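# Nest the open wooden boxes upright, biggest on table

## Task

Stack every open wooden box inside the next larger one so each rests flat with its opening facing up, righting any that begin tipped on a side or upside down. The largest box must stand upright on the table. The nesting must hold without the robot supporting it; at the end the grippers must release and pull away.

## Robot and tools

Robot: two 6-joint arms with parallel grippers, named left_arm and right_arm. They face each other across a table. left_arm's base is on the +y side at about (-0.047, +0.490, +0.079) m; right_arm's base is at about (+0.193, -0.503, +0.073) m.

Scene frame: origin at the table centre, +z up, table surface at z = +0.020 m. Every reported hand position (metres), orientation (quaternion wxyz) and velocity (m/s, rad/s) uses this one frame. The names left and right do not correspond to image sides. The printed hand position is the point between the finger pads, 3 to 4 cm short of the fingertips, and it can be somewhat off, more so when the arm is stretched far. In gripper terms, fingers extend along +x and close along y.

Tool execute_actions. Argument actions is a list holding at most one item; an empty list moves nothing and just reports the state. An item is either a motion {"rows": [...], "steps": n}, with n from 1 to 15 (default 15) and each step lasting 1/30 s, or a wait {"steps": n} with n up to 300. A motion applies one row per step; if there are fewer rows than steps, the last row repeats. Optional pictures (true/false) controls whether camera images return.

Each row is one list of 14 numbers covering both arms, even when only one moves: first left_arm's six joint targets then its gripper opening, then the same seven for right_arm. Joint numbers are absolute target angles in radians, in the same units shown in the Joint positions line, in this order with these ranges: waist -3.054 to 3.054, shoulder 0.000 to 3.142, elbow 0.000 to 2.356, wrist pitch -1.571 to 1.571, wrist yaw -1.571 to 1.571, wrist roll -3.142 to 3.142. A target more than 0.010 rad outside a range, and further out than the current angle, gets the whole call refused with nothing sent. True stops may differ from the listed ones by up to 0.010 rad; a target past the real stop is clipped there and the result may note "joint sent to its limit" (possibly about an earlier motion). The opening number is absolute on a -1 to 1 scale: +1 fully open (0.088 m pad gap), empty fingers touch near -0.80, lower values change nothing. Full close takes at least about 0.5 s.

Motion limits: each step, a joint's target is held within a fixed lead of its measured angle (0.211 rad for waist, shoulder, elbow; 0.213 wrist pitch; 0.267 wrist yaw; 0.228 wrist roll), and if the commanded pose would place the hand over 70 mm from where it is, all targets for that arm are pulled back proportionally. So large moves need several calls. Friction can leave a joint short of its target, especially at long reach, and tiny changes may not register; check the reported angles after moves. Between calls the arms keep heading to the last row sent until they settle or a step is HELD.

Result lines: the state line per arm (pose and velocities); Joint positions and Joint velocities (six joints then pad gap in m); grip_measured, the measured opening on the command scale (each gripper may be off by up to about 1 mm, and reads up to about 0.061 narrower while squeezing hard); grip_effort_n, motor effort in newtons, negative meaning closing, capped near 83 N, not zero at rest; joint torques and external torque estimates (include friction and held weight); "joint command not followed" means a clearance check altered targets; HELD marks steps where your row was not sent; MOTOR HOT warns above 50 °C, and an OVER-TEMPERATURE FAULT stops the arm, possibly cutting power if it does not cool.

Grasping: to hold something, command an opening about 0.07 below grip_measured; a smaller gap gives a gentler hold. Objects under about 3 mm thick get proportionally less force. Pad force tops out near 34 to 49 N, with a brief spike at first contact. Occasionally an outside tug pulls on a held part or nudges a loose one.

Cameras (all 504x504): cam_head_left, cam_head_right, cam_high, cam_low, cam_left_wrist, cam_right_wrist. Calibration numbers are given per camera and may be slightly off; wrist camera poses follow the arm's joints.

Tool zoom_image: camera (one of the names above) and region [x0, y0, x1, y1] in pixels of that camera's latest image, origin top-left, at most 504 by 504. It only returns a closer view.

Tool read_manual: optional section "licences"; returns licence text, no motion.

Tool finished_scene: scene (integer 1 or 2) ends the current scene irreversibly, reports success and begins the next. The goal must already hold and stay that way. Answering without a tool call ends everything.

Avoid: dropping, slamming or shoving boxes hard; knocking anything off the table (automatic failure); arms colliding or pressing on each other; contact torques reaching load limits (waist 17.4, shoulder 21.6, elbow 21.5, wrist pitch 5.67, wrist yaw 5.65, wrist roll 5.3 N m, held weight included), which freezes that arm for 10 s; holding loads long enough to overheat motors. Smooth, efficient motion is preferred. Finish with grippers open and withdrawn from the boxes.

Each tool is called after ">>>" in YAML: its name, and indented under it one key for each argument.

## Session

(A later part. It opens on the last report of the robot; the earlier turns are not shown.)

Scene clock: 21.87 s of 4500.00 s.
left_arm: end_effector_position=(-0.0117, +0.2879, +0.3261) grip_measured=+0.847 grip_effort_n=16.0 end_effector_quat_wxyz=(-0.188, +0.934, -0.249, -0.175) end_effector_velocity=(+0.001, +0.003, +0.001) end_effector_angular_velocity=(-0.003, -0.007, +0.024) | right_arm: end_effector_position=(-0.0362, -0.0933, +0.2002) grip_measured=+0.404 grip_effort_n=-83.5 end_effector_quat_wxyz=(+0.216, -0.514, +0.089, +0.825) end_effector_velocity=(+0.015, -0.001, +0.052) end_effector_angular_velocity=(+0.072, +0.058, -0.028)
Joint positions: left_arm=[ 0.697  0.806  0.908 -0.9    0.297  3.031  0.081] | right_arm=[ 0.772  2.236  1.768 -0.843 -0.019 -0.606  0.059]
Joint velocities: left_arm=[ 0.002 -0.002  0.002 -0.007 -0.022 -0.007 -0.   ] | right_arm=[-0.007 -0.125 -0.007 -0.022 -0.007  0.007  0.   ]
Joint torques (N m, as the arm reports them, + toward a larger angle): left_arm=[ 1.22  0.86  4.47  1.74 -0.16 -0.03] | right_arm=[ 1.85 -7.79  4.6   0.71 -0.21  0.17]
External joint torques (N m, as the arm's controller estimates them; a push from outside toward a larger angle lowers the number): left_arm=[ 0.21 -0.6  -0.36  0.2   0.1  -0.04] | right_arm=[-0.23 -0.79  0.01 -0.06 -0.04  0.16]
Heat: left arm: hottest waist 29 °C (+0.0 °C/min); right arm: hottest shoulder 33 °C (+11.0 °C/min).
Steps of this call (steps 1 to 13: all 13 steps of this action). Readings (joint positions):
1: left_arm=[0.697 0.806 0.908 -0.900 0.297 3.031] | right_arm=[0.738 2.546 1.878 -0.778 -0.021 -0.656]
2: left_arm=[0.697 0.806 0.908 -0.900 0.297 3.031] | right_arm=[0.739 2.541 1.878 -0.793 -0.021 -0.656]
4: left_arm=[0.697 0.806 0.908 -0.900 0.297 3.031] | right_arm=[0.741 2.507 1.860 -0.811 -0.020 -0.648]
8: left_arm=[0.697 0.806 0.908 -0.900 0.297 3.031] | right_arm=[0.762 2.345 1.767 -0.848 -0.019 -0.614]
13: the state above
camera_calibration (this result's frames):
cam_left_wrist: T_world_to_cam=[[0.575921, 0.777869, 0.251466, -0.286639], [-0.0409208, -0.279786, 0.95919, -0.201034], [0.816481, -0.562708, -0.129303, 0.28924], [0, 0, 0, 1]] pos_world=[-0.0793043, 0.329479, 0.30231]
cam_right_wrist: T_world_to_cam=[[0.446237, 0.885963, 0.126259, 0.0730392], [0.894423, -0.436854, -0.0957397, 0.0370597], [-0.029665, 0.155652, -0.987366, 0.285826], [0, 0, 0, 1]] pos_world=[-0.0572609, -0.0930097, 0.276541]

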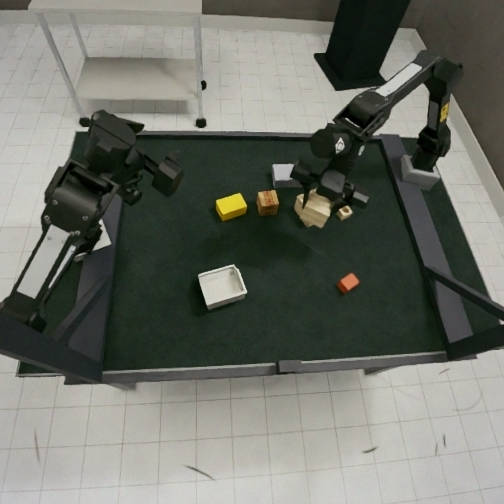

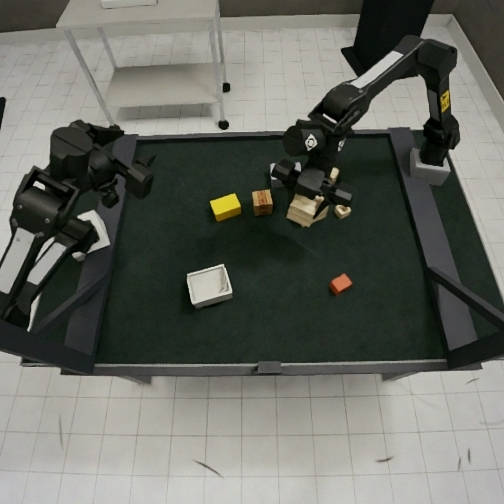

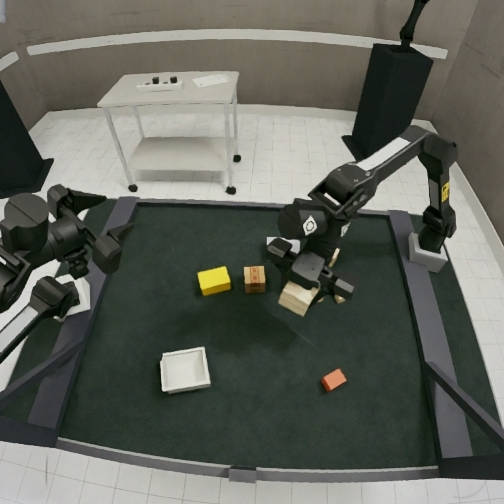

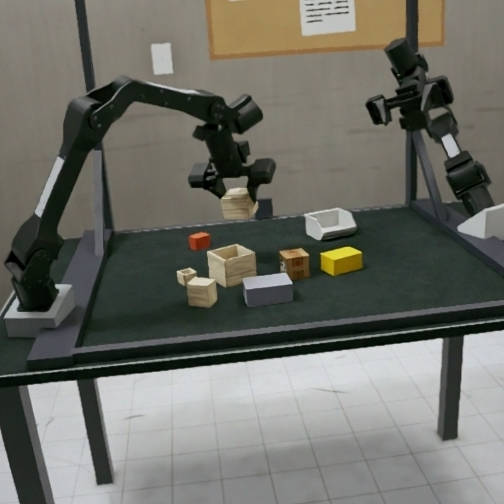

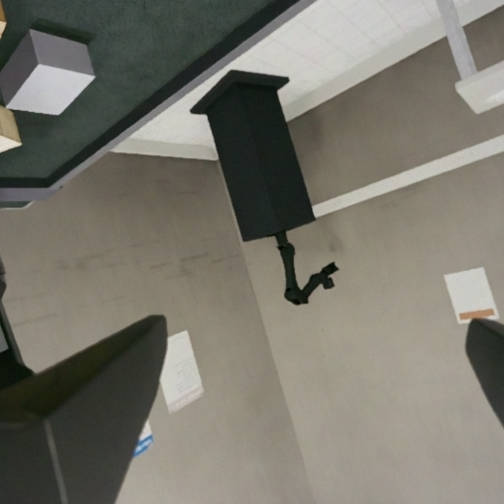

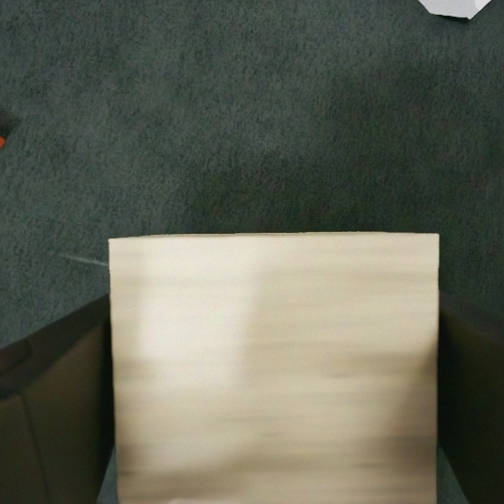

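>>> execute_actions:
  actions:
    - {"rows":[[0.7,0.8,0.9,-0.9,0.3,3.03,0.85,0.95,2.05,1.3,-0.2,0,-0.35,0.2]],"steps":15}
  pictures: false

>>> execute_actions:
  actions:
    - {"rows":[[0.7,0.8,0.9,-0.9,0.3,3.03,0.85,0.99,2.1,0.9,0.7,0,-0.2,0.2]],"steps":14}
  pictures: false

>>> execute_actions:
  actions:
    - {"rows":[[0.7,0.8,0.9,-0.9,0.3,3.03,0.85,0.99,2.25,0.8,1.2,0,-0.14,0.2],[0.7,0.8,0.9,-0.9,0.3,3.03,0.85,0.99,2.25,0.8,1.2,0,-0.14,0.2],[0.7,0.8,0.9,-0.9,0.3,3.03,0.85,0.99,2.25,0.8,1.2,0,-0.14,0.2],[0.7,0.8,0.9,-0.9,0.3,3.03,0.85,0.99,2.25,0.8,1.2,0,-0.14,0.2],[0.7,0.8,0.9,-0.9,0.3,3.03,0.85,0.99,2.25,0.8,1.2,0,-0.14,0.2],[0.7,0.8,0.9,-0.9,0.3,3.03,0.85,0.99,2.42,0.72,1.35,0,-0.14,0.2]],"steps":15}

Scene clock: 23.67 s of 4500.00 s.
left_arm: end_effector_position=(-0.0117, +0.2879, +0.3261) grip_measured=+0.847 grip_effort_n=16.0 end_effector_quat_wxyz=(-0.188, +0.934, -0.249, -0.175) end_effector_velocity=(-0.000, +0.002, -0.002) end_effector_angular_velocity=(-0.013, +0.012, +0.017) | right_arm: end_effector_position=(-0.1062, -0.1382, +0.2087) grip_measured=+0.404 grip_effort_n=-83.5 end_effector_quat_wxyz=(+0.295, -0.362, +0.056, +0.882) end_effector_velocity=(+0.010, +0.028, +0.014) end_effector_angular_velocity=(+0.053, +0.090, -0.075)
Joint positions: left_arm=[ 0.697  0.806  0.908 -0.9    0.297  3.031  0.081] | right_arm=[ 0.949  2.055  1.311 -0.212 -0.001 -0.355  0.059]
Joint velocities: left_arm=[-0.002 -0.002 -0.002 -0.007 -0.007 -0.022 -0.   ] | right_arm=[-0.051 -0.007 -0.007  0.11  -0.007  0.022 -0.   ]
Joint torques (N m, as the arm reports them, + toward a larger angle): left_arm=[ 1.23  0.88  4.43  1.72 -0.15 -0.02] | right_arm=[  2.02 -10.22   5.7    1.71  -0.07   0.16]
External joint torques (N m, as the arm's controller estimates them; a push from outside toward a larger angle lowers the number): left_arm=[ 0.25 -0.57 -0.35  0.2   0.11 -0.03] | right_arm=[-0.11 -1.71 -0.62  0.3   0.1   0.15]
Heat: left arm: hottest waist 29 °C (+0.0 °C/min); right arm: hottest shoulder 34 °C (+12.7 °C/min).
Steps of this call (steps 1 to 30: the robot went on to your last target; steps 31 to 39: nothing new was sent; steps 40 to 54: all 15 steps of this action). Readings (joint positions):
40: left_arm=[0.697 0.806 0.908 -0.900 0.297 3.031] | right_arm=[0.777 2.225 1.736 -0.820 -0.014 -0.574]
41: left_arm=[0.697 0.806 0.908 -0.900 0.297 3.031] | right_arm=[0.795 2.196 1.685 -0.761 -0.000 -0.516]
43: left_arm=[0.697 0.806 0.908 -0.900 0.297 3.031] | right_arm=[0.861 2.132 1.576 -0.653 0.000 -0.434]
47: left_arm=[0.697 0.806 0.908 -0.900 0.297 3.031] | right_arm=[0.969 2.054 1.386 -0.410 -0.009 -0.371]
54: the state above

Scene clock: 24.13 s of 4500.00 s.
left_arm: end_effector_position=(-0.0117, +0.2879, +0.3261) grip_measured=+0.847 grip_effort_n=16.0 end_effector_quat_wxyz=(-0.188, +0.934, -0.249, -0.175) end_effector_velocity=(-0.003, +0.002, -0.005) end_effector_angular_velocity=(-0.013, +0.028, +0.009) | right_arm: end_effector_position=(-0.1224, -0.1589, +0.1719) grip_measured=+0.404 grip_effort_n=-83.5 end_effector_quat_wxyz=(+0.351, -0.191, +0.045, +0.916) end_effector_velocity=(-0.055, +0.121, +0.309) end_effector_angular_velocity=(+0.975, +0.955, -0.201)
Joint positions: left_arm=[ 0.697  0.806  0.908 -0.9    0.297  3.031  0.081] | right_arm=[ 0.992  2.105  0.902  0.594  0.001 -0.205  0.059]
Joint velocities: left_arm=[-0.002 -0.007 -0.002 -0.022  0.007 -0.022 -0.   ] | right_arm=[-0.002 -0.071  0.085  1.223  0.007  0.007 -0.   ]
Joint torques (N m, as the arm reports them, + toward a larger angle): left_arm=[ 1.24  0.85  4.47  1.73 -0.15 -0.03] | right_arm=[ 1.15 -8.85  5.23  1.76 -0.16  0.2 ]
External joint torques (N m, as the arm's controller estimates them; a push from outside toward a larger angle lowers the number): left_arm=[ 0.24 -0.58 -0.28  0.23  0.11 -0.04] | right_arm=[-0.16 -1.62  0.63  0.35 -0.05  0.19]
Heat: left arm: hottest waist 29 °C (+0.0 °C/min); right arm: hottest shoulder 34 °C (+12.4 °C/min).
Steps of this call (steps 1 to 14: all 14 steps of this action). Readings (joint positions):
1: left_arm=[0.697 0.806 0.908 -0.900 0.297 3.031] | right_arm=[0.949 2.055 1.289 -0.172 -0.000 -0.331]
2: left_arm=[0.697 0.806 0.908 -0.900 0.297 3.031] | right_arm=[0.954 2.055 1.243 -0.096 0.002 -0.289]
4: left_arm=[0.697 0.806 0.908 -0.900 0.297 3.031] | right_arm=[0.971 2.059 1.145 0.018 0.002 -0.244]
8: left_arm=[0.697 0.806 0.908 -0.900 0.297 3.031] | right_arm=[0.992 2.095 0.944 0.240 0.001 -0.213]
14: the state above

Scene clock: 24.63 s of 4500.00 s.
left_arm: end_effector_position=(-0.0117, +0.2879, +0.3261) grip_measured=+0.847 grip_effort_n=15.6 end_effector_quat_wxyz=(-0.188, +0.934, -0.249, -0.175) end_effector_velocity=(+0.001, +0.003, -0.001) end_effector_angular_velocity=(+0.001, -0.002, +0.023) | right_arm: end_effector_position=(-0.1164, -0.1753, +0.1212) grip_measured=+0.404 grip_effort_n=-83.5 end_effector_quat_wxyz=(+0.379, -0.068, +0.025, +0.923) end_effector_velocity=(-0.012, +0.029, +0.088) end_effector_angular_velocity=(+0.283, +0.248, -0.044)
Joint positions: left_arm=[ 0.697  0.806  0.908 -0.9    0.297  3.031  0.081] | right_arm=[ 0.992  2.412  0.72   1.332  0.001 -0.145  0.059]
Joint velocities: left_arm=[-0.002 -0.002 -0.002 -0.007 -0.022 -0.007 -0.001] | right_arm=[-0.002 -0.007  0.071  0.3   -0.007 -0.022 -0.   ]
Joint torques (N m, as the arm reports them, + toward a larger angle): left_arm=[ 1.22  0.86  4.46  1.73 -0.16 -0.02] | right_arm=[ 1.24 -7.85  3.2   1.71 -0.12  0.11]
External joint torques (N m, as the arm's controller estimates them; a push from outside toward a larger angle lowers the number): left_arm=[ 0.23 -0.62 -0.31  0.21  0.1  -0.03] | right_arm=[ 0.   -0.12 -0.13  0.17 -0.02  0.1 ]
Heat: left arm: hottest waist 29 °C (+0.0 °C/min); right arm: hottest shoulder 34 °C (+12.2 °C/min).
Steps of this call (steps 1 to 15: all 15 steps of this action). Readings (joint positions):
1: left_arm=[0.697 0.806 0.908 -0.900 0.297 3.031] | right_arm=[0.992 2.115 0.896 0.650 0.001 -0.195]
2: left_arm=[0.697 0.806 0.908 -0.900 0.297 3.031] | right_arm=[0.992 2.134 0.884 0.729 0.001 -0.177]
4: left_arm=[0.697 0.806 0.908 -0.900 0.297 3.031] | right_arm=[0.992 2.182 0.853 0.839 0.001 -0.159]
8: left_arm=[0.697 0.806 0.908 -0.900 0.297 3.031] | right_arm=[0.992 2.316 0.777 1.070 0.001 -0.148]
15: the state above
camera_calibration (this result's frames):
cam_left_wrist: T_world_to_cam=[[0.575921, 0.777869, 0.251466, -0.286639], [-0.0409208, -0.279786, 0.95919, -0.201034], [0.816481, -0.562708, -0.129303, 0.28924], [0, 0, 0, 1]] pos_world=[-0.0793043, 0.329479, 0.30231]
cam_right_wrist: T_world_to_cam=[[0.731056, 0.681447, 0.0344553, 0.199801], [0.361836, -0.344376, -0.866302, 0.113007], [-0.578473, 0.645783, -0.49833, 0.180978], [0, 0, 0, 1]] pos_world=[-0.0822645, -0.214109, 0.1812]

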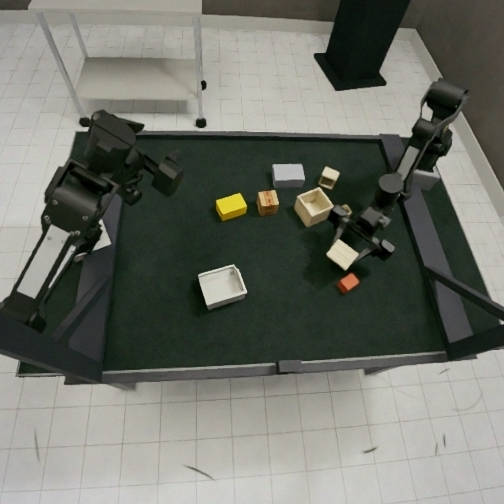

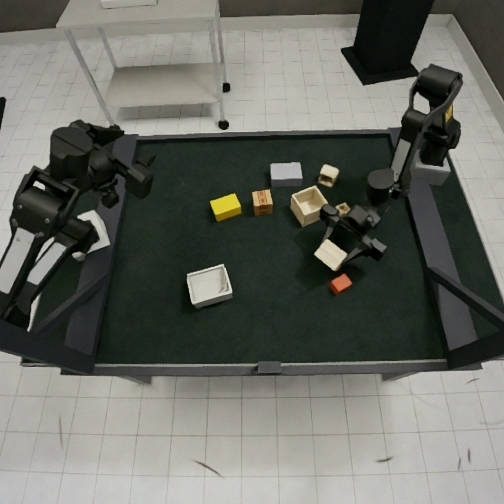

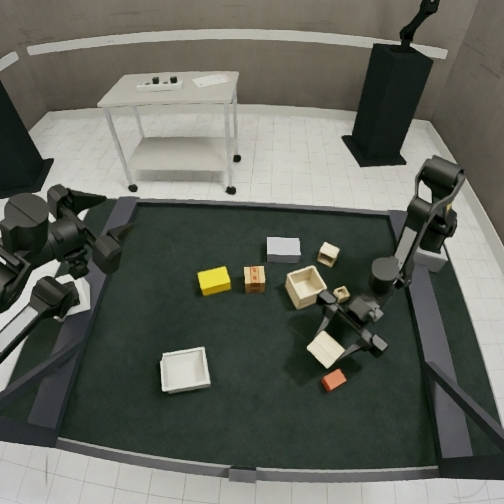

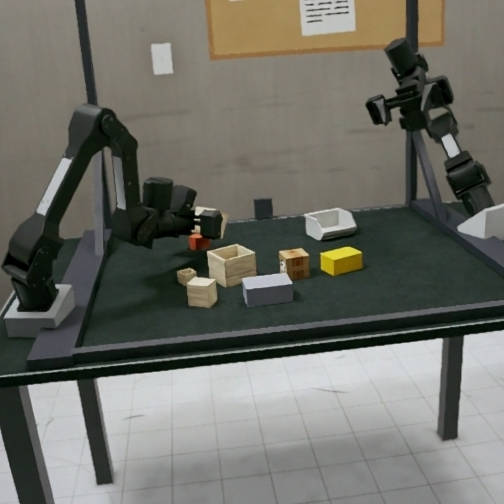

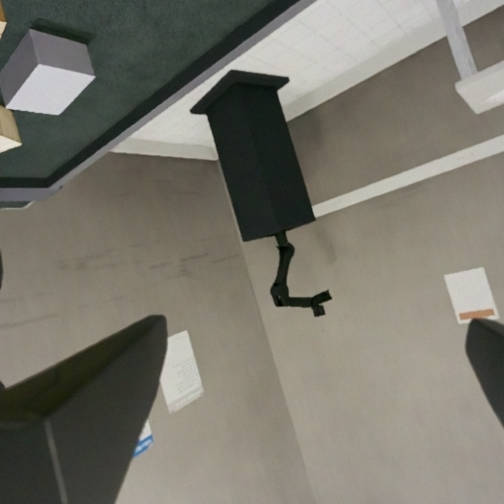

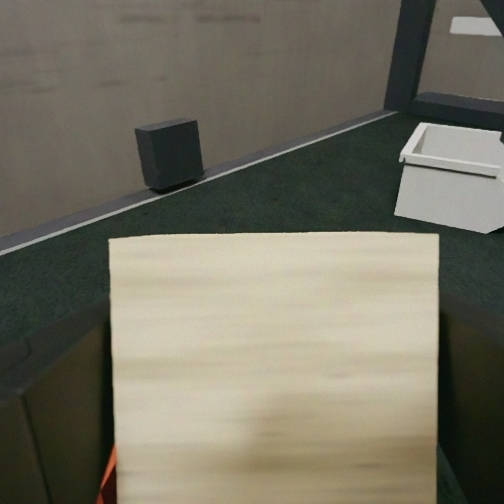

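>>> execute_actions:
  actions:
    - {"rows":[[0.7,0.8,0.9,-0.9,0.3,3.03,0.85,0.99,2.51,0.695,1.46,0,-0.14,0.2]],"steps":15}

>>> zoom_image:
  camera: "cam_low"
  region: [130,170,280,300]

>>> zoom_image:
  camera: "cam_head_left"
  region: [290,180,410,310]

Scene clock: 25.63 s of 4500.00 s.
left_arm: end_effector_position=(-0.0117, +0.2879, +0.3261) grip_measured=+0.847 grip_effort_n=15.6 end_effector_quat_wxyz=(-0.188, +0.934, -0.249, -0.175) end_effector_velocity=(-0.001, +0.003, -0.004) end_effector_angular_velocity=(+0.003, +0.018, +0.017) | right_arm: end_effector_position=(-0.1125, -0.1826, +0.1038) grip_measured=+0.404 grip_effort_n=-83.5 end_effector_quat_wxyz=(+0.380, -0.060, +0.022, +0.923) end_effector_velocity=(-0.001, -0.002, -0.001) end_effector_angular_velocity=(-0.011, +0.004, +0.019)
Joint positions: left_arm=[ 0.697  0.806  0.908 -0.9    0.297  3.031  0.081] | right_arm=[ 0.992  2.498  0.697  1.458  0.001 -0.144  0.059]
Joint velocities: left_arm=[-0.002 -0.002 -0.002 -0.022 -0.007 -0.007 -0.   ] | right_arm=[-0.002 -0.002 -0.002 -0.007 -0.022  0.007 -0.   ]
Joint torques (N m, as the arm reports them, + toward a larger angle): left_arm=[ 1.23  0.89  4.48  1.73 -0.15 -0.02] | right_arm=[ 1.21 -7.01  2.75  2.31 -0.13  0.16]
External joint torques (N m, as the arm's controller estimates them; a push from outside toward a larger angle lowers the number): left_arm=[ 0.23 -0.57 -0.3   0.21  0.12 -0.03] | right_arm=[-0.04  1.2  -0.39  0.46 -0.02  0.15]
Heat: left arm: hottest waist 29 °C (+0.0 °C/min); right arm: hottest shoulder 34 °C (+11.7 °C/min).
Steps of this call (steps 1 to 15: the robot went on to your last target; steps 16 to 30: all 15 steps of this action). Readings (joint positions):
16: left_arm=[0.697 0.806 0.908 -0.900 0.297 3.031] | right_arm=[0.992 2.423 0.720 1.367 0.001 -0.144]
17: left_arm=[0.697 0.806 0.908 -0.900 0.297 3.031] | right_arm=[0.992 2.440 0.719 1.411 0.001 -0.144]
19: left_arm=[0.697 0.806 0.908 -0.900 0.297 3.031] | right_arm=[0.992 2.468 0.713 1.431 0.001 -0.144]
23: left_arm=[0.697 0.806 0.908 -0.900 0.297 3.031] | right_arm=[0.992 2.497 0.697 1.449 0.001 -0.144]
30: the state above
camera_calibration (this result's frames):
cam_left_wrist: T_world_to_cam=[[0.575921, 0.777869, 0.251466, -0.286639], [-0.0409208, -0.279786, 0.95919, -0.201034], [0.816481, -0.562708, -0.129303, 0.28924], [0, 0, 0, 1]] pos_world=[-0.0793043, 0.329479, 0.30231]
cam_right_wrist: T_world_to_cam=[[0.733285, 0.679107, 0.0332758, 0.202579], [0.349466, -0.33446, -0.87522, 0.0953804], [-0.583239, 0.653414, -0.482579, 0.178521], [0, 0, 0, 1]] pos_world=[-0.0777597, -0.22232, 0.162888]

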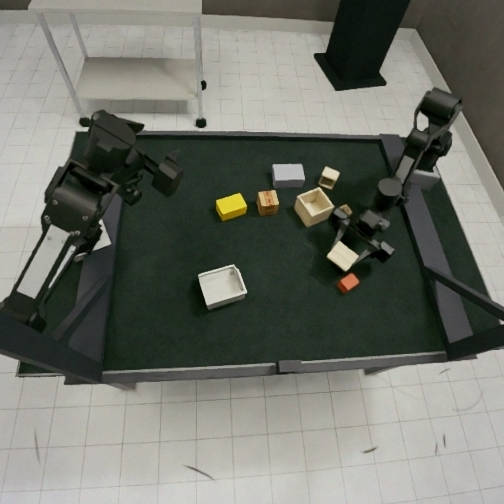

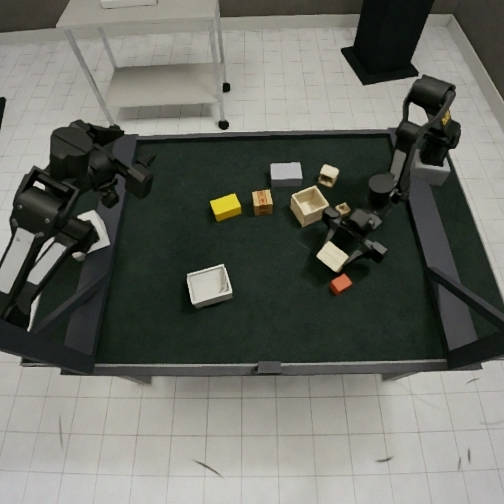

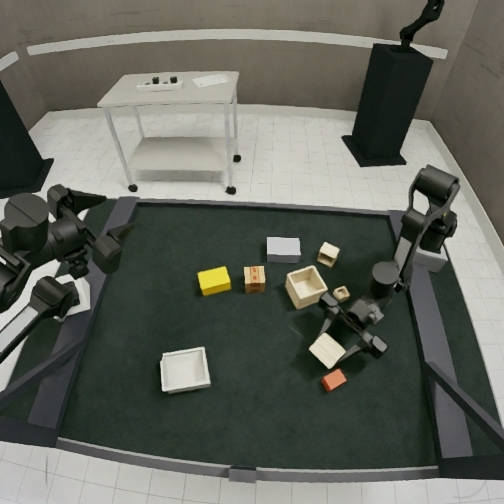

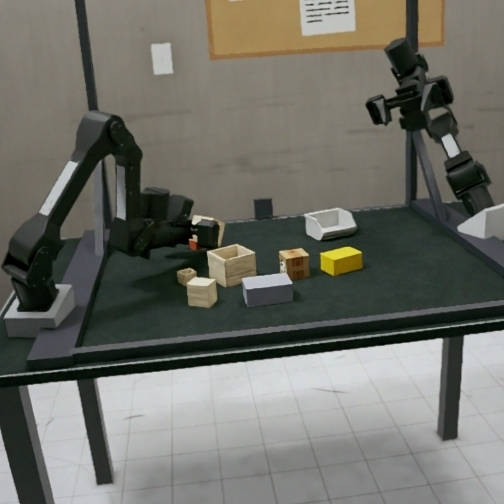

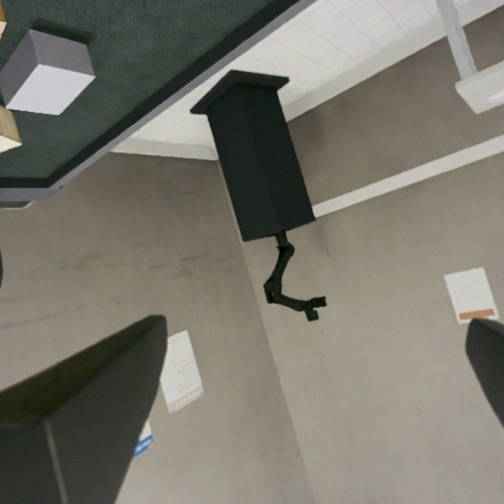

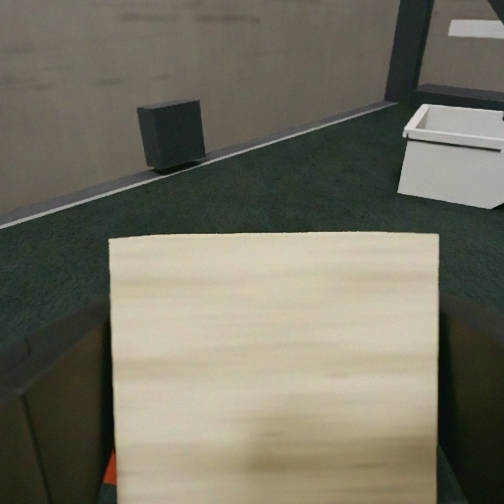

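Region (130, 170, 280, 300) of cam_low's 504x504 image, scaled by 3.360, with more detail than that image has; it fills the top 437 rows of this view, and the rest is white.

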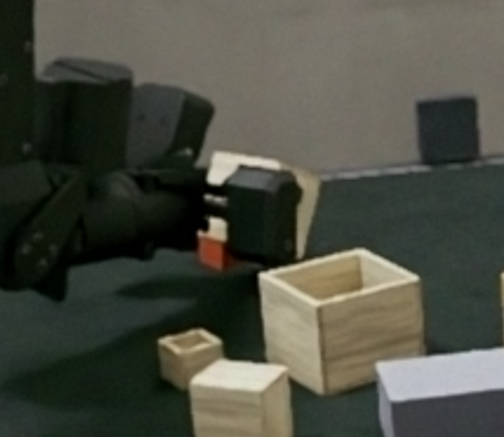

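Region (290, 180, 410, 310) of cam_head_left's 504x504 image, scaled by 3.877, with more detail than that image has; it fills the left 465 columns of this view, and the rest is white.

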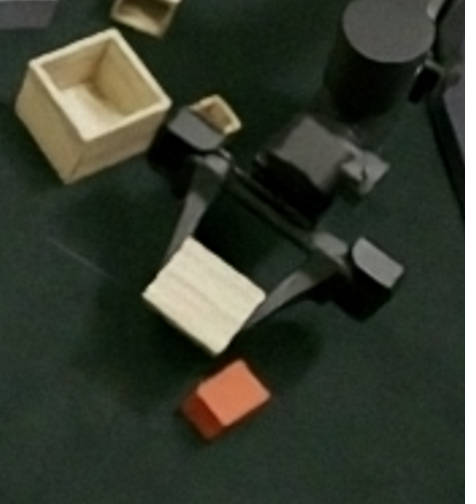

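>>> execute_actions:
  actions:
    - {"rows":[[0.7,0.8,0.9,-0.9,0.3,3.03,0.85,0.988,2.54,0.697,1.49,0,-0.14,0.2],[0.7,0.8,0.9,-0.9,0.3,3.03,0.85,0.988,2.54,0.697,1.49,0,-0.14,0.2],[0.7,0.8,0.9,-0.9,0.3,3.03,0.85,0.988,2.54,0.697,1.49,0,-0.14,0.2],[0.7,0.8,0.9,-0.9,0.3,3.03,0.85,0.986,2.58,0.70,1.52,0,-0.14,0.2]],"steps":14}

>>> zoom_image:
  camera: "cam_low"
  region: [130,170,280,300]

Scene clock: 27.10 s of 4500.00 s.
left_arm: end_effector_position=(-0.0117, +0.2879, +0.3261) grip_measured=+0.847 grip_effort_n=16.0 end_effector_quat_wxyz=(-0.188, +0.934, -0.249, -0.175) end_effector_velocity=(+0.001, +0.002, -0.003) end_effector_angular_velocity=(+0.012, +0.004, +0.007) | right_arm: end_effector_position=(-0.1106, -0.1859, +0.0866) grip_measured=+0.404 grip_effort_n=-83.5 end_effector_quat_wxyz=(+0.381, -0.063, +0.024, +0.922) end_effector_velocity=(-0.001, -0.002, -0.001) end_effector_angular_velocity=(-0.001, -0.006, +0.021)
Joint positions: left_arm=[ 0.697  0.806  0.908 -0.9    0.297  3.031  0.081] | right_arm=[ 0.988  2.566  0.698  1.518  0.001 -0.144  0.059]
Joint velocities: left_arm=[-0.002 -0.002 -0.007 -0.007 -0.007  0.007 -0.   ] | right_arm=[-0.002 -0.002 -0.002 -0.007 -0.022 -0.007 -0.   ]
Joint torques (N m, as the arm reports them, + toward a larger angle): left_arm=[ 1.23  0.87  4.45  1.74 -0.16 -0.03] | right_arm=[ 0.98 -6.88  2.61  2.3  -0.11  0.17]
External joint torques (N m, as the arm's controller estimates them; a push from outside toward a larger angle lowers the number): left_arm=[ 0.24 -0.62 -0.29  0.22  0.1  -0.04] | right_arm=[-0.31  1.32 -0.14  0.46  0.    0.16]
Heat: left arm: hottest waist 29 °C (+0.0 °C/min); right arm: hottest shoulder 34 °C (+11.1 °C/min).
Steps of this call (steps 1 to 15: the robot went on to your last target; steps 16 to 30: nothing new was sent; steps 31 to 44: all 14 steps of this action). Readings (joint positions):
31: left_arm=[0.697 0.806 0.908 -0.900 0.297 3.031] | right_arm=[0.992 2.501 0.697 1.462 0.001 -0.144]
32: left_arm=[0.697 0.806 0.908 -0.900 0.297 3.031] | right_arm=[0.992 2.507 0.697 1.474 0.001 -0.144]
34: left_arm=[0.697 0.806 0.908 -0.900 0.297 3.031] | right_arm=[0.991 2.521 0.697 1.485 0.001 -0.144]
38: left_arm=[0.697 0.806 0.908 -0.900 0.297 3.031] | right_arm=[0.989 2.560 0.698 1.508 0.001 -0.144]
44: the state above
camera_calibration (this result's frames):
cam_left_wrist: T_world_to_cam=[[0.575921, 0.777869, 0.251466, -0.286639], [-0.0409208, -0.279786, 0.95919, -0.201034], [0.816481, -0.562708, -0.129303, 0.28924], [0, 0, 0, 1]] pos_world=[-0.0793043, 0.329479, 0.30231]
cam_right_wrist: T_world_to_cam=[[0.734615, 0.677693, 0.0327527, 0.203883], [0.353366, -0.340944, -0.871143, 0.0773646], [-0.579201, 0.651528, -0.489937, 0.174229], [0, 0, 0, 1]] pos_world=[-0.0762001, -0.225308, 0.146079]

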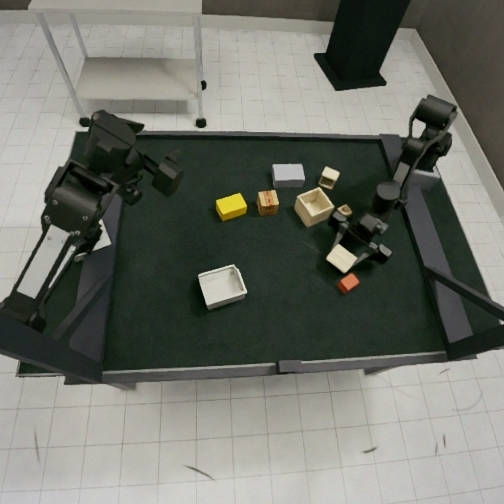

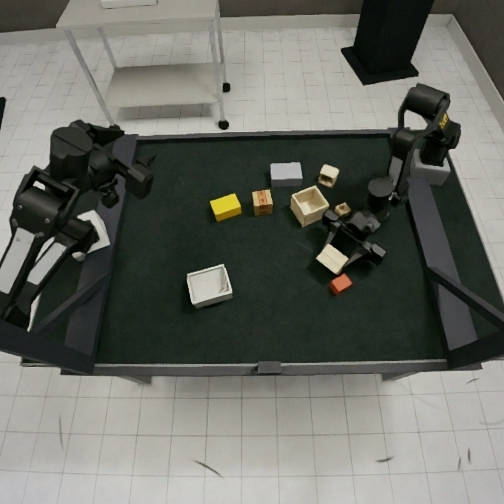

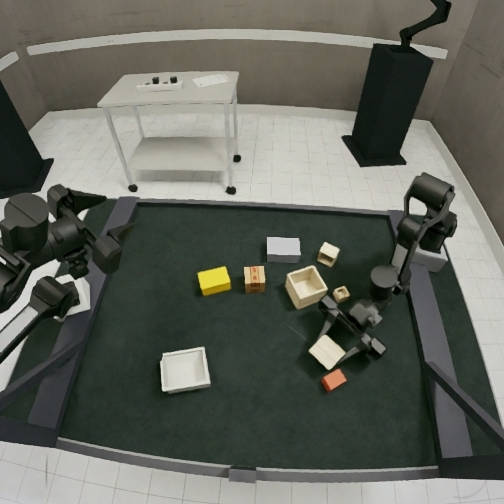

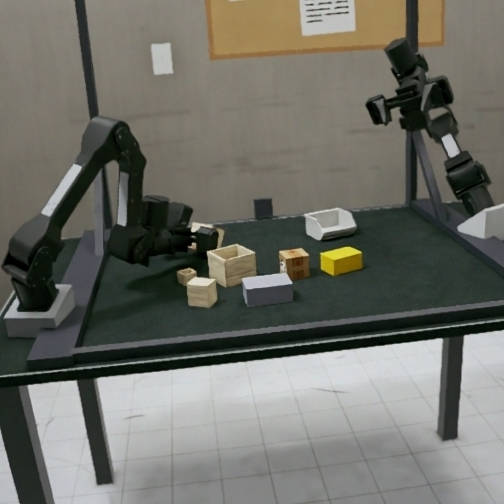

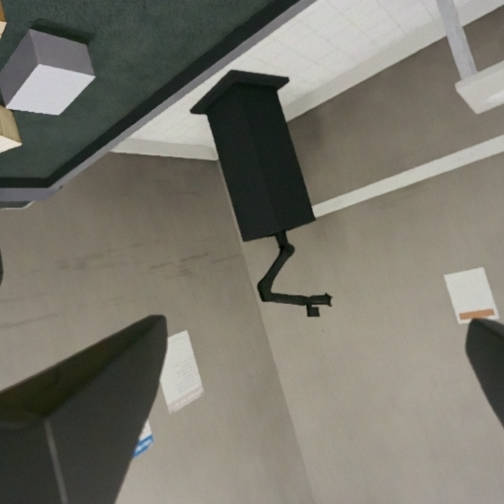

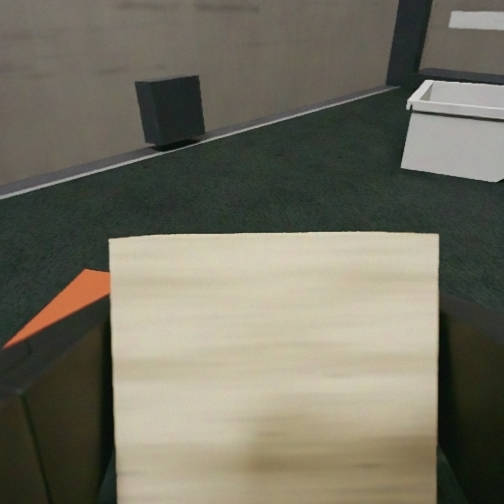

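Region (130, 170, 280, 300) of cam_low's 504x504 image, scaled by 3.360, with more detail than that image has; it fills the top 437 rows of this view, and the rest is white.

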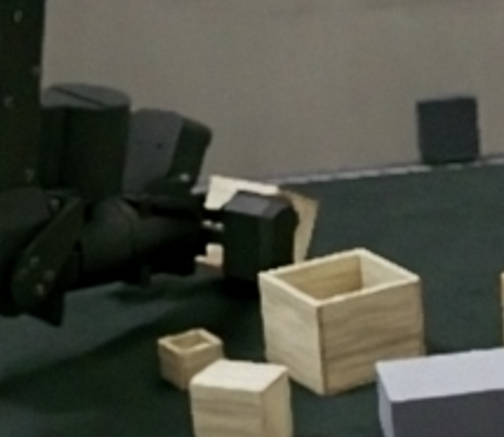

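>>> execute_actions:
  actions:
    - {"rows":[[0.7,0.8,0.9,-0.9,0.3,3.03,0.85,0.986,2.61,0.70,1.53,0,-0.14,0.2]],"steps":10}

>>> zoom_image:
  camera: "cam_head_left"
  region: [290,180,410,310]

Scene clock: 28.00 s of 4500.00 s.
left_arm: end_effector_position=(-0.0117, +0.2879, +0.3261) grip_measured=+0.847 grip_effort_n=16.0 end_effector_quat_wxyz=(-0.188, +0.934, -0.249, -0.175) end_effector_velocity=(-0.001, -0.000, -0.003) end_effector_angular_velocity=(-0.016, +0.019, +0.005) | right_arm: end_effector_position=(-0.1103, -0.1870, +0.0826) grip_measured=+0.404 grip_effort_n=-83.5 end_effector_quat_wxyz=(+0.381, -0.063, +0.024, +0.922) end_effector_velocity=(-0.001, -0.003, -0.003) end_effector_angular_velocity=(-0.004, -0.009, +0.022)
Joint positions: left_arm=[ 0.697  0.806  0.908 -0.9    0.297  3.031  0.081] | right_arm=[ 0.988  2.584  0.699  1.536  0.001 -0.143  0.059]
Joint velocities: left_arm=[-0.002 -0.002 -0.002 -0.007  0.007 -0.022 -0.   ] | right_arm=[-0.002  0.002 -0.002 -0.007 -0.022 -0.007 -0.   ]
Joint torques (N m, as the arm reports them, + toward a larger angle): left_arm=[ 1.25  0.87  4.45  1.73 -0.15 -0.03] | right_arm=[ 1.14 -5.54  2.49  1.61 -0.12  0.12]
External joint torques (N m, as the arm's controller estimates them; a push from outside toward a larger angle lowers the number): left_arm=[ 0.26 -0.61 -0.32  0.21  0.11 -0.04] | right_arm=[-0.09  2.64 -0.16 -0.21 -0.02  0.11]
Heat: left arm: hottest waist 29 °C (+0.0 °C/min); right arm: hottest shoulder 34 °C (+10.7 °C/min).
Steps of this call (steps 1 to 15: the robot went on to your last target; steps 16 to 17: nothing new was sent; steps 18 to 27: all 10 steps of this action). Readings (joint positions):
18: left_arm=[0.697 0.806 0.908 -0.900 0.297 3.031] | right_arm=[0.988 2.569 0.698 1.520 0.001 -0.144]
19: left_arm=[0.697 0.806 0.908 -0.900 0.297 3.031] | right_arm=[0.988 2.575 0.699 1.526 0.001 -0.144]
21: left_arm=[0.697 0.806 0.908 -0.900 0.297 3.031] | right_arm=[0.988 2.583 0.699 1.534 0.001 -0.143]
25: left_arm=[0.697 0.806 0.908 -0.900 0.297 3.031] | right_arm=[0.988 2.584 0.699 1.535 0.001 -0.143]
27: the state above
camera_calibration (this result's frames):
cam_left_wrist: T_world_to_cam=[[0.575921, 0.777869, 0.251466, -0.286639], [-0.0409208, -0.279786, 0.95919, -0.201034], [0.816481, -0.562708, -0.129303, 0.28924], [0, 0, 0, 1]] pos_world=[-0.0793043, 0.329479, 0.30231]
cam_right_wrist: T_world_to_cam=[[0.734789, 0.677558, 0.0316113, 0.204631], [0.352369, -0.34148, -0.871336, 0.0732479], [-0.579587, 0.651388, -0.489667, 0.173057], [0, 0, 0, 1]] pos_world=[-0.0758696, -0.226364, 0.142095]

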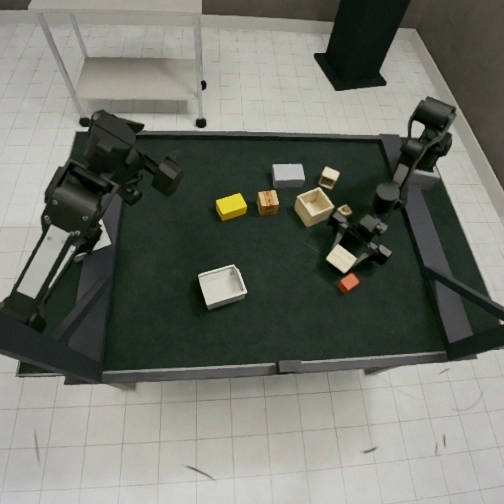

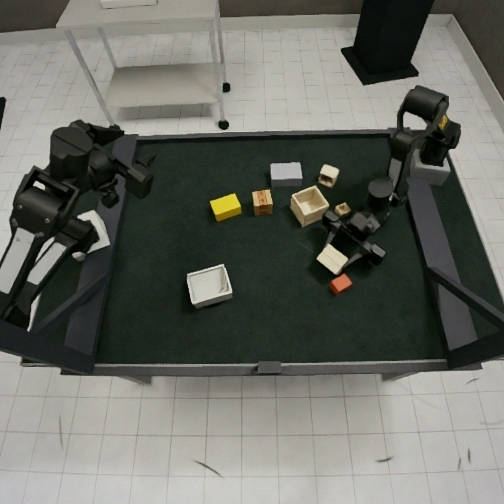

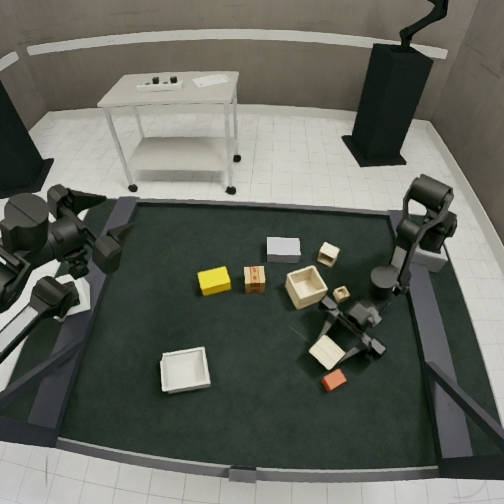

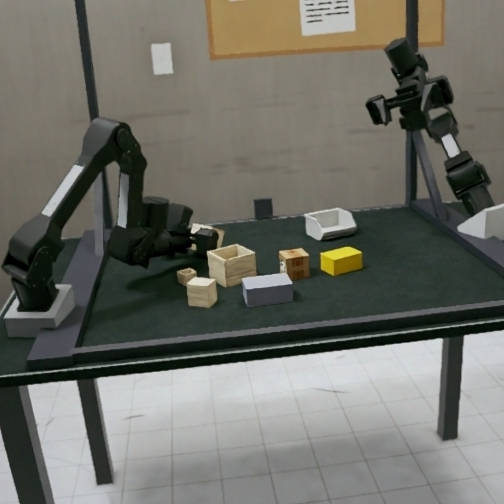

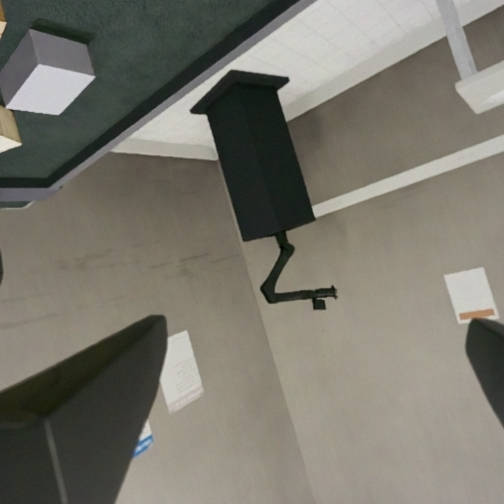

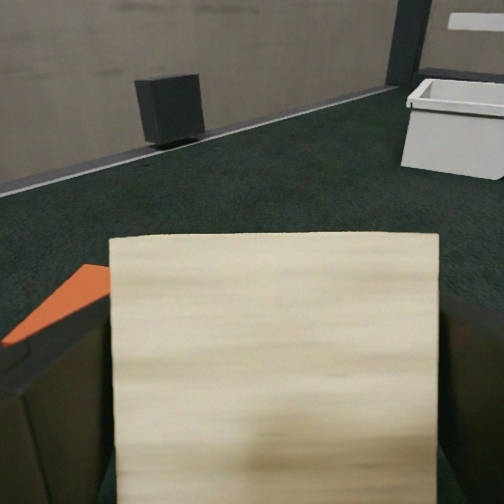

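Region (290, 180, 410, 310) of cam_head_left's 504x504 image, scaled by 3.877, with more detail than that image has; it fills the left 465 columns of this view, and the rest is white.

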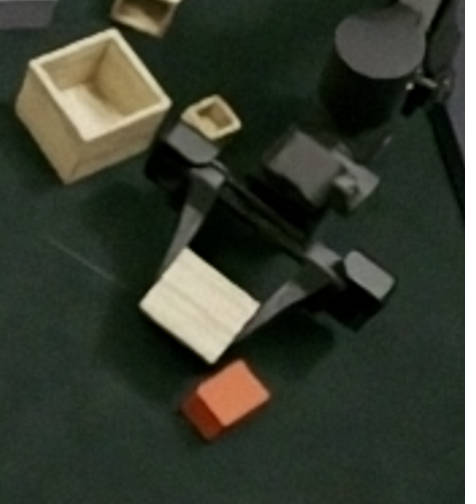

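Contact. Release slowly.

>>> execute_actions:
  actions:
    - {"rows":[[0.7,0.8,0.9,-0.9,0.3,3.03,0.85,0.988,2.585,0.70,1.535,0,-0.14,0.40],[0.7,0.8,0.9,-0.9,0.3,3.03,0.85,0.988,2.585,0.70,1.535,0,-0.14,0.40],[0.7,0.8,0.9,-0.9,0.3,3.03,0.85,0.988,2.585,0.70,1.535,0,-0.14,0.43],[0.7,0.8,0.9,-0.9,0.3,3.03,0.85,0.988,2.585,0.70,1.535,0,-0.14,0.43],[0.7,0.8,0.9,-0.9,0.3,3.03,0.85,0.988,2.585,0.70,1.535,0,-0.14,0.46],[0.7,0.8,0.9,-0.9,0.3,3.03,0.85,0.988,2.585,0.70,1.535,0,-0.14,0.46],[0.7,0.8,0.9,-0.9,0.3,3.03,0.85,0.988,2.585,0.70,1.535,0,-0.14,0.5],[0.7,0.8,0.9,-0.9,0.3,3.03,0.85,0.988,2.585,0.70,1.535,0,-0.14,0.5],[0.7,0.8,0.9,-0.9,0.3,3.03,0.85,0.988,2.585,0.70,1.535,0,-0.14,0.6]],"steps":15}

>>> zoom_image:
  camera: "cam_head_left"
  region: [290,180,410,310]

Scene clock: 29.50 s of 4500.00 s.
left_arm: end_effector_position=(-0.0117, +0.2879, +0.3261) grip_measured=+0.847 grip_effort_n=16.0 end_effector_quat_wxyz=(-0.188, +0.934, -0.249, -0.175) end_effector_velocity=(-0.001, +0.004, -0.005) end_effector_angular_velocity=(+0.003, +0.018, +0.017) | right_arm: end_effector_position=(-0.1103, -0.1871, +0.0825) grip_measured=+0.587 grip_effort_n=12.8 end_effector_quat_wxyz=(+0.381, -0.063, +0.024, +0.922) end_effector_velocity=(+0.000, -0.001, -0.002) end_effector_angular_velocity=(-0.018, -0.005, +0.006)
Joint positions: left_arm=[ 0.697  0.806  0.908 -0.9    0.297  3.031  0.081] | right_arm=[ 0.988  2.585  0.699  1.536  0.001 -0.143  0.068]
Joint velocities: left_arm=[-0.002 -0.007 -0.007 -0.022 -0.007 -0.007 -0.   ] | right_arm=[-0.002 -0.007 -0.002 -0.022 -0.007  0.007  0.006]
Joint torques (N m, as the arm reports them, + toward a larger angle): left_arm=[ 1.22  0.87  4.45  1.73 -0.16 -0.03] | right_arm=[ 1.15 -8.49  2.82  2.09 -0.15  0.08]
External joint torques (N m, as the arm's controller estimates them; a push from outside toward a larger angle lowers the number): left_arm=[ 0.22 -0.62 -0.25  0.23  0.11 -0.04] | right_arm=[-0.06 -0.27  0.15  0.26 -0.05  0.07]
Heat: left arm: hottest waist 29 °C (+0.0 °C/min); right arm: hottest shoulder 34 °C (+10.2 °C/min).
Steps of this call (steps 1 to 15: the robot went on to your last target; steps 16 to 30: nothing new was sent; steps 31 to 45: all 15 steps of this action). Readings (joint positions):
31: left_arm=[0.697 0.806 0.908 -0.900 0.297 3.031] | right_arm=[0.988 2.585 0.699 1.537 0.001 -0.143]
32: left_arm=[0.697 0.806 0.908 -0.900 0.297 3.031] | right_arm=[0.988 2.585 0.699 1.537 0.001 -0.143]
34: left_arm=[0.697 0.806 0.908 -0.900 0.297 3.031] | right_arm=[0.988 2.585 0.699 1.538 0.001 -0.143]
38: left_arm=[0.697 0.806 0.908 -0.900 0.297 3.031] | right_arm=[0.988 2.585 0.699 1.538 0.001 -0.143]
45: the state above
camera_calibration (this result's frames):
cam_left_wrist: T_world_to_cam=[[0.575921, 0.777869, 0.251466, -0.286639], [-0.0409208, -0.279786, 0.95919, -0.201034], [0.816481, -0.562708, -0.129303, 0.28924], [0, 0, 0, 1]] pos_world=[-0.0793043, 0.329479, 0.30231]
cam_right_wrist: T_world_to_cam=[[0.734789, 0.677558, 0.0316113, 0.204645], [0.352369, -0.34148, -0.871336, 0.0731619], [-0.579587, 0.651388, -0.489667, 0.173038], [0, 0, 0, 1]] pos_world=[-0.0758606, -0.22639, 0.14201]

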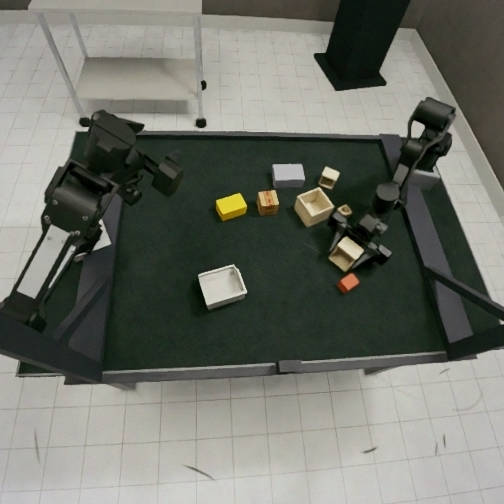

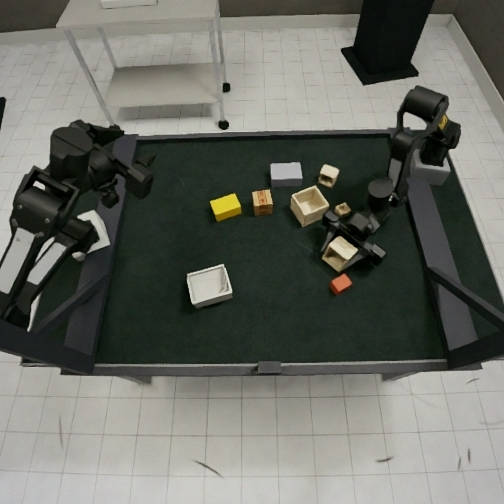

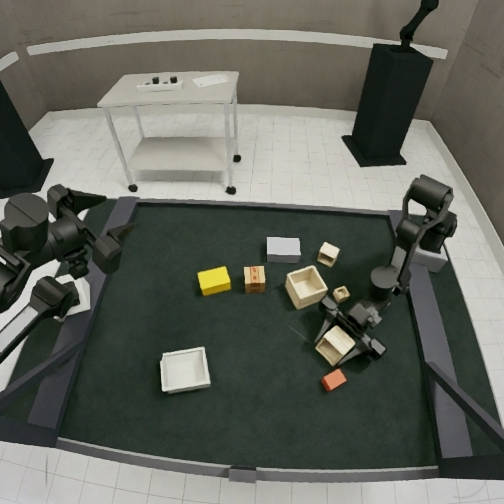

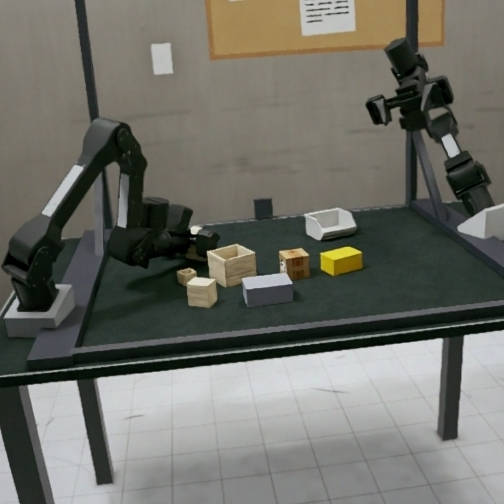

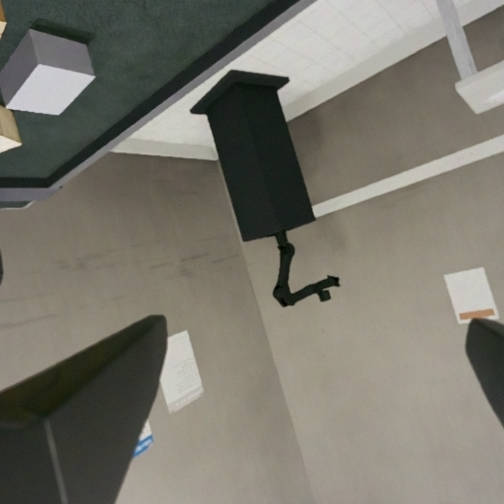

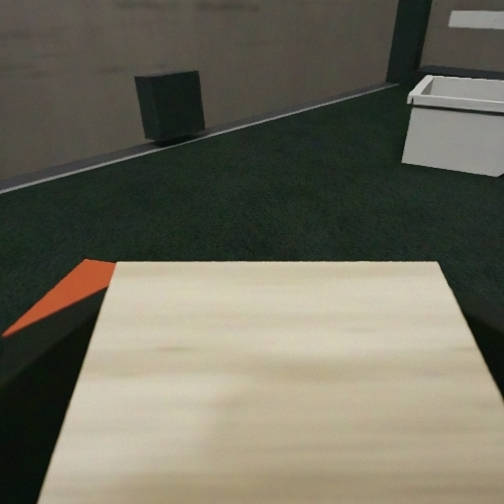

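Region (290, 180, 410, 310) of cam_head_left's 504x504 image, scaled by 3.877, with more detail than that image has; it fills the left 465 columns of this view, and the rest is white.

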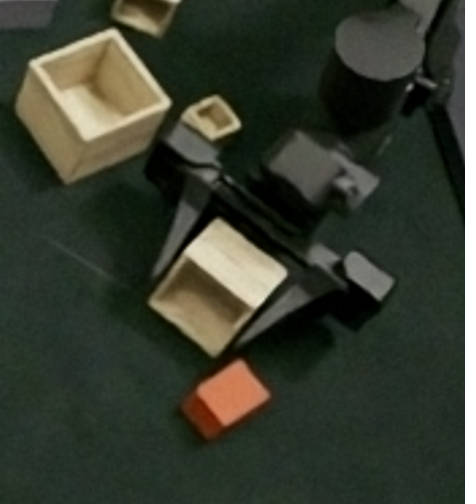

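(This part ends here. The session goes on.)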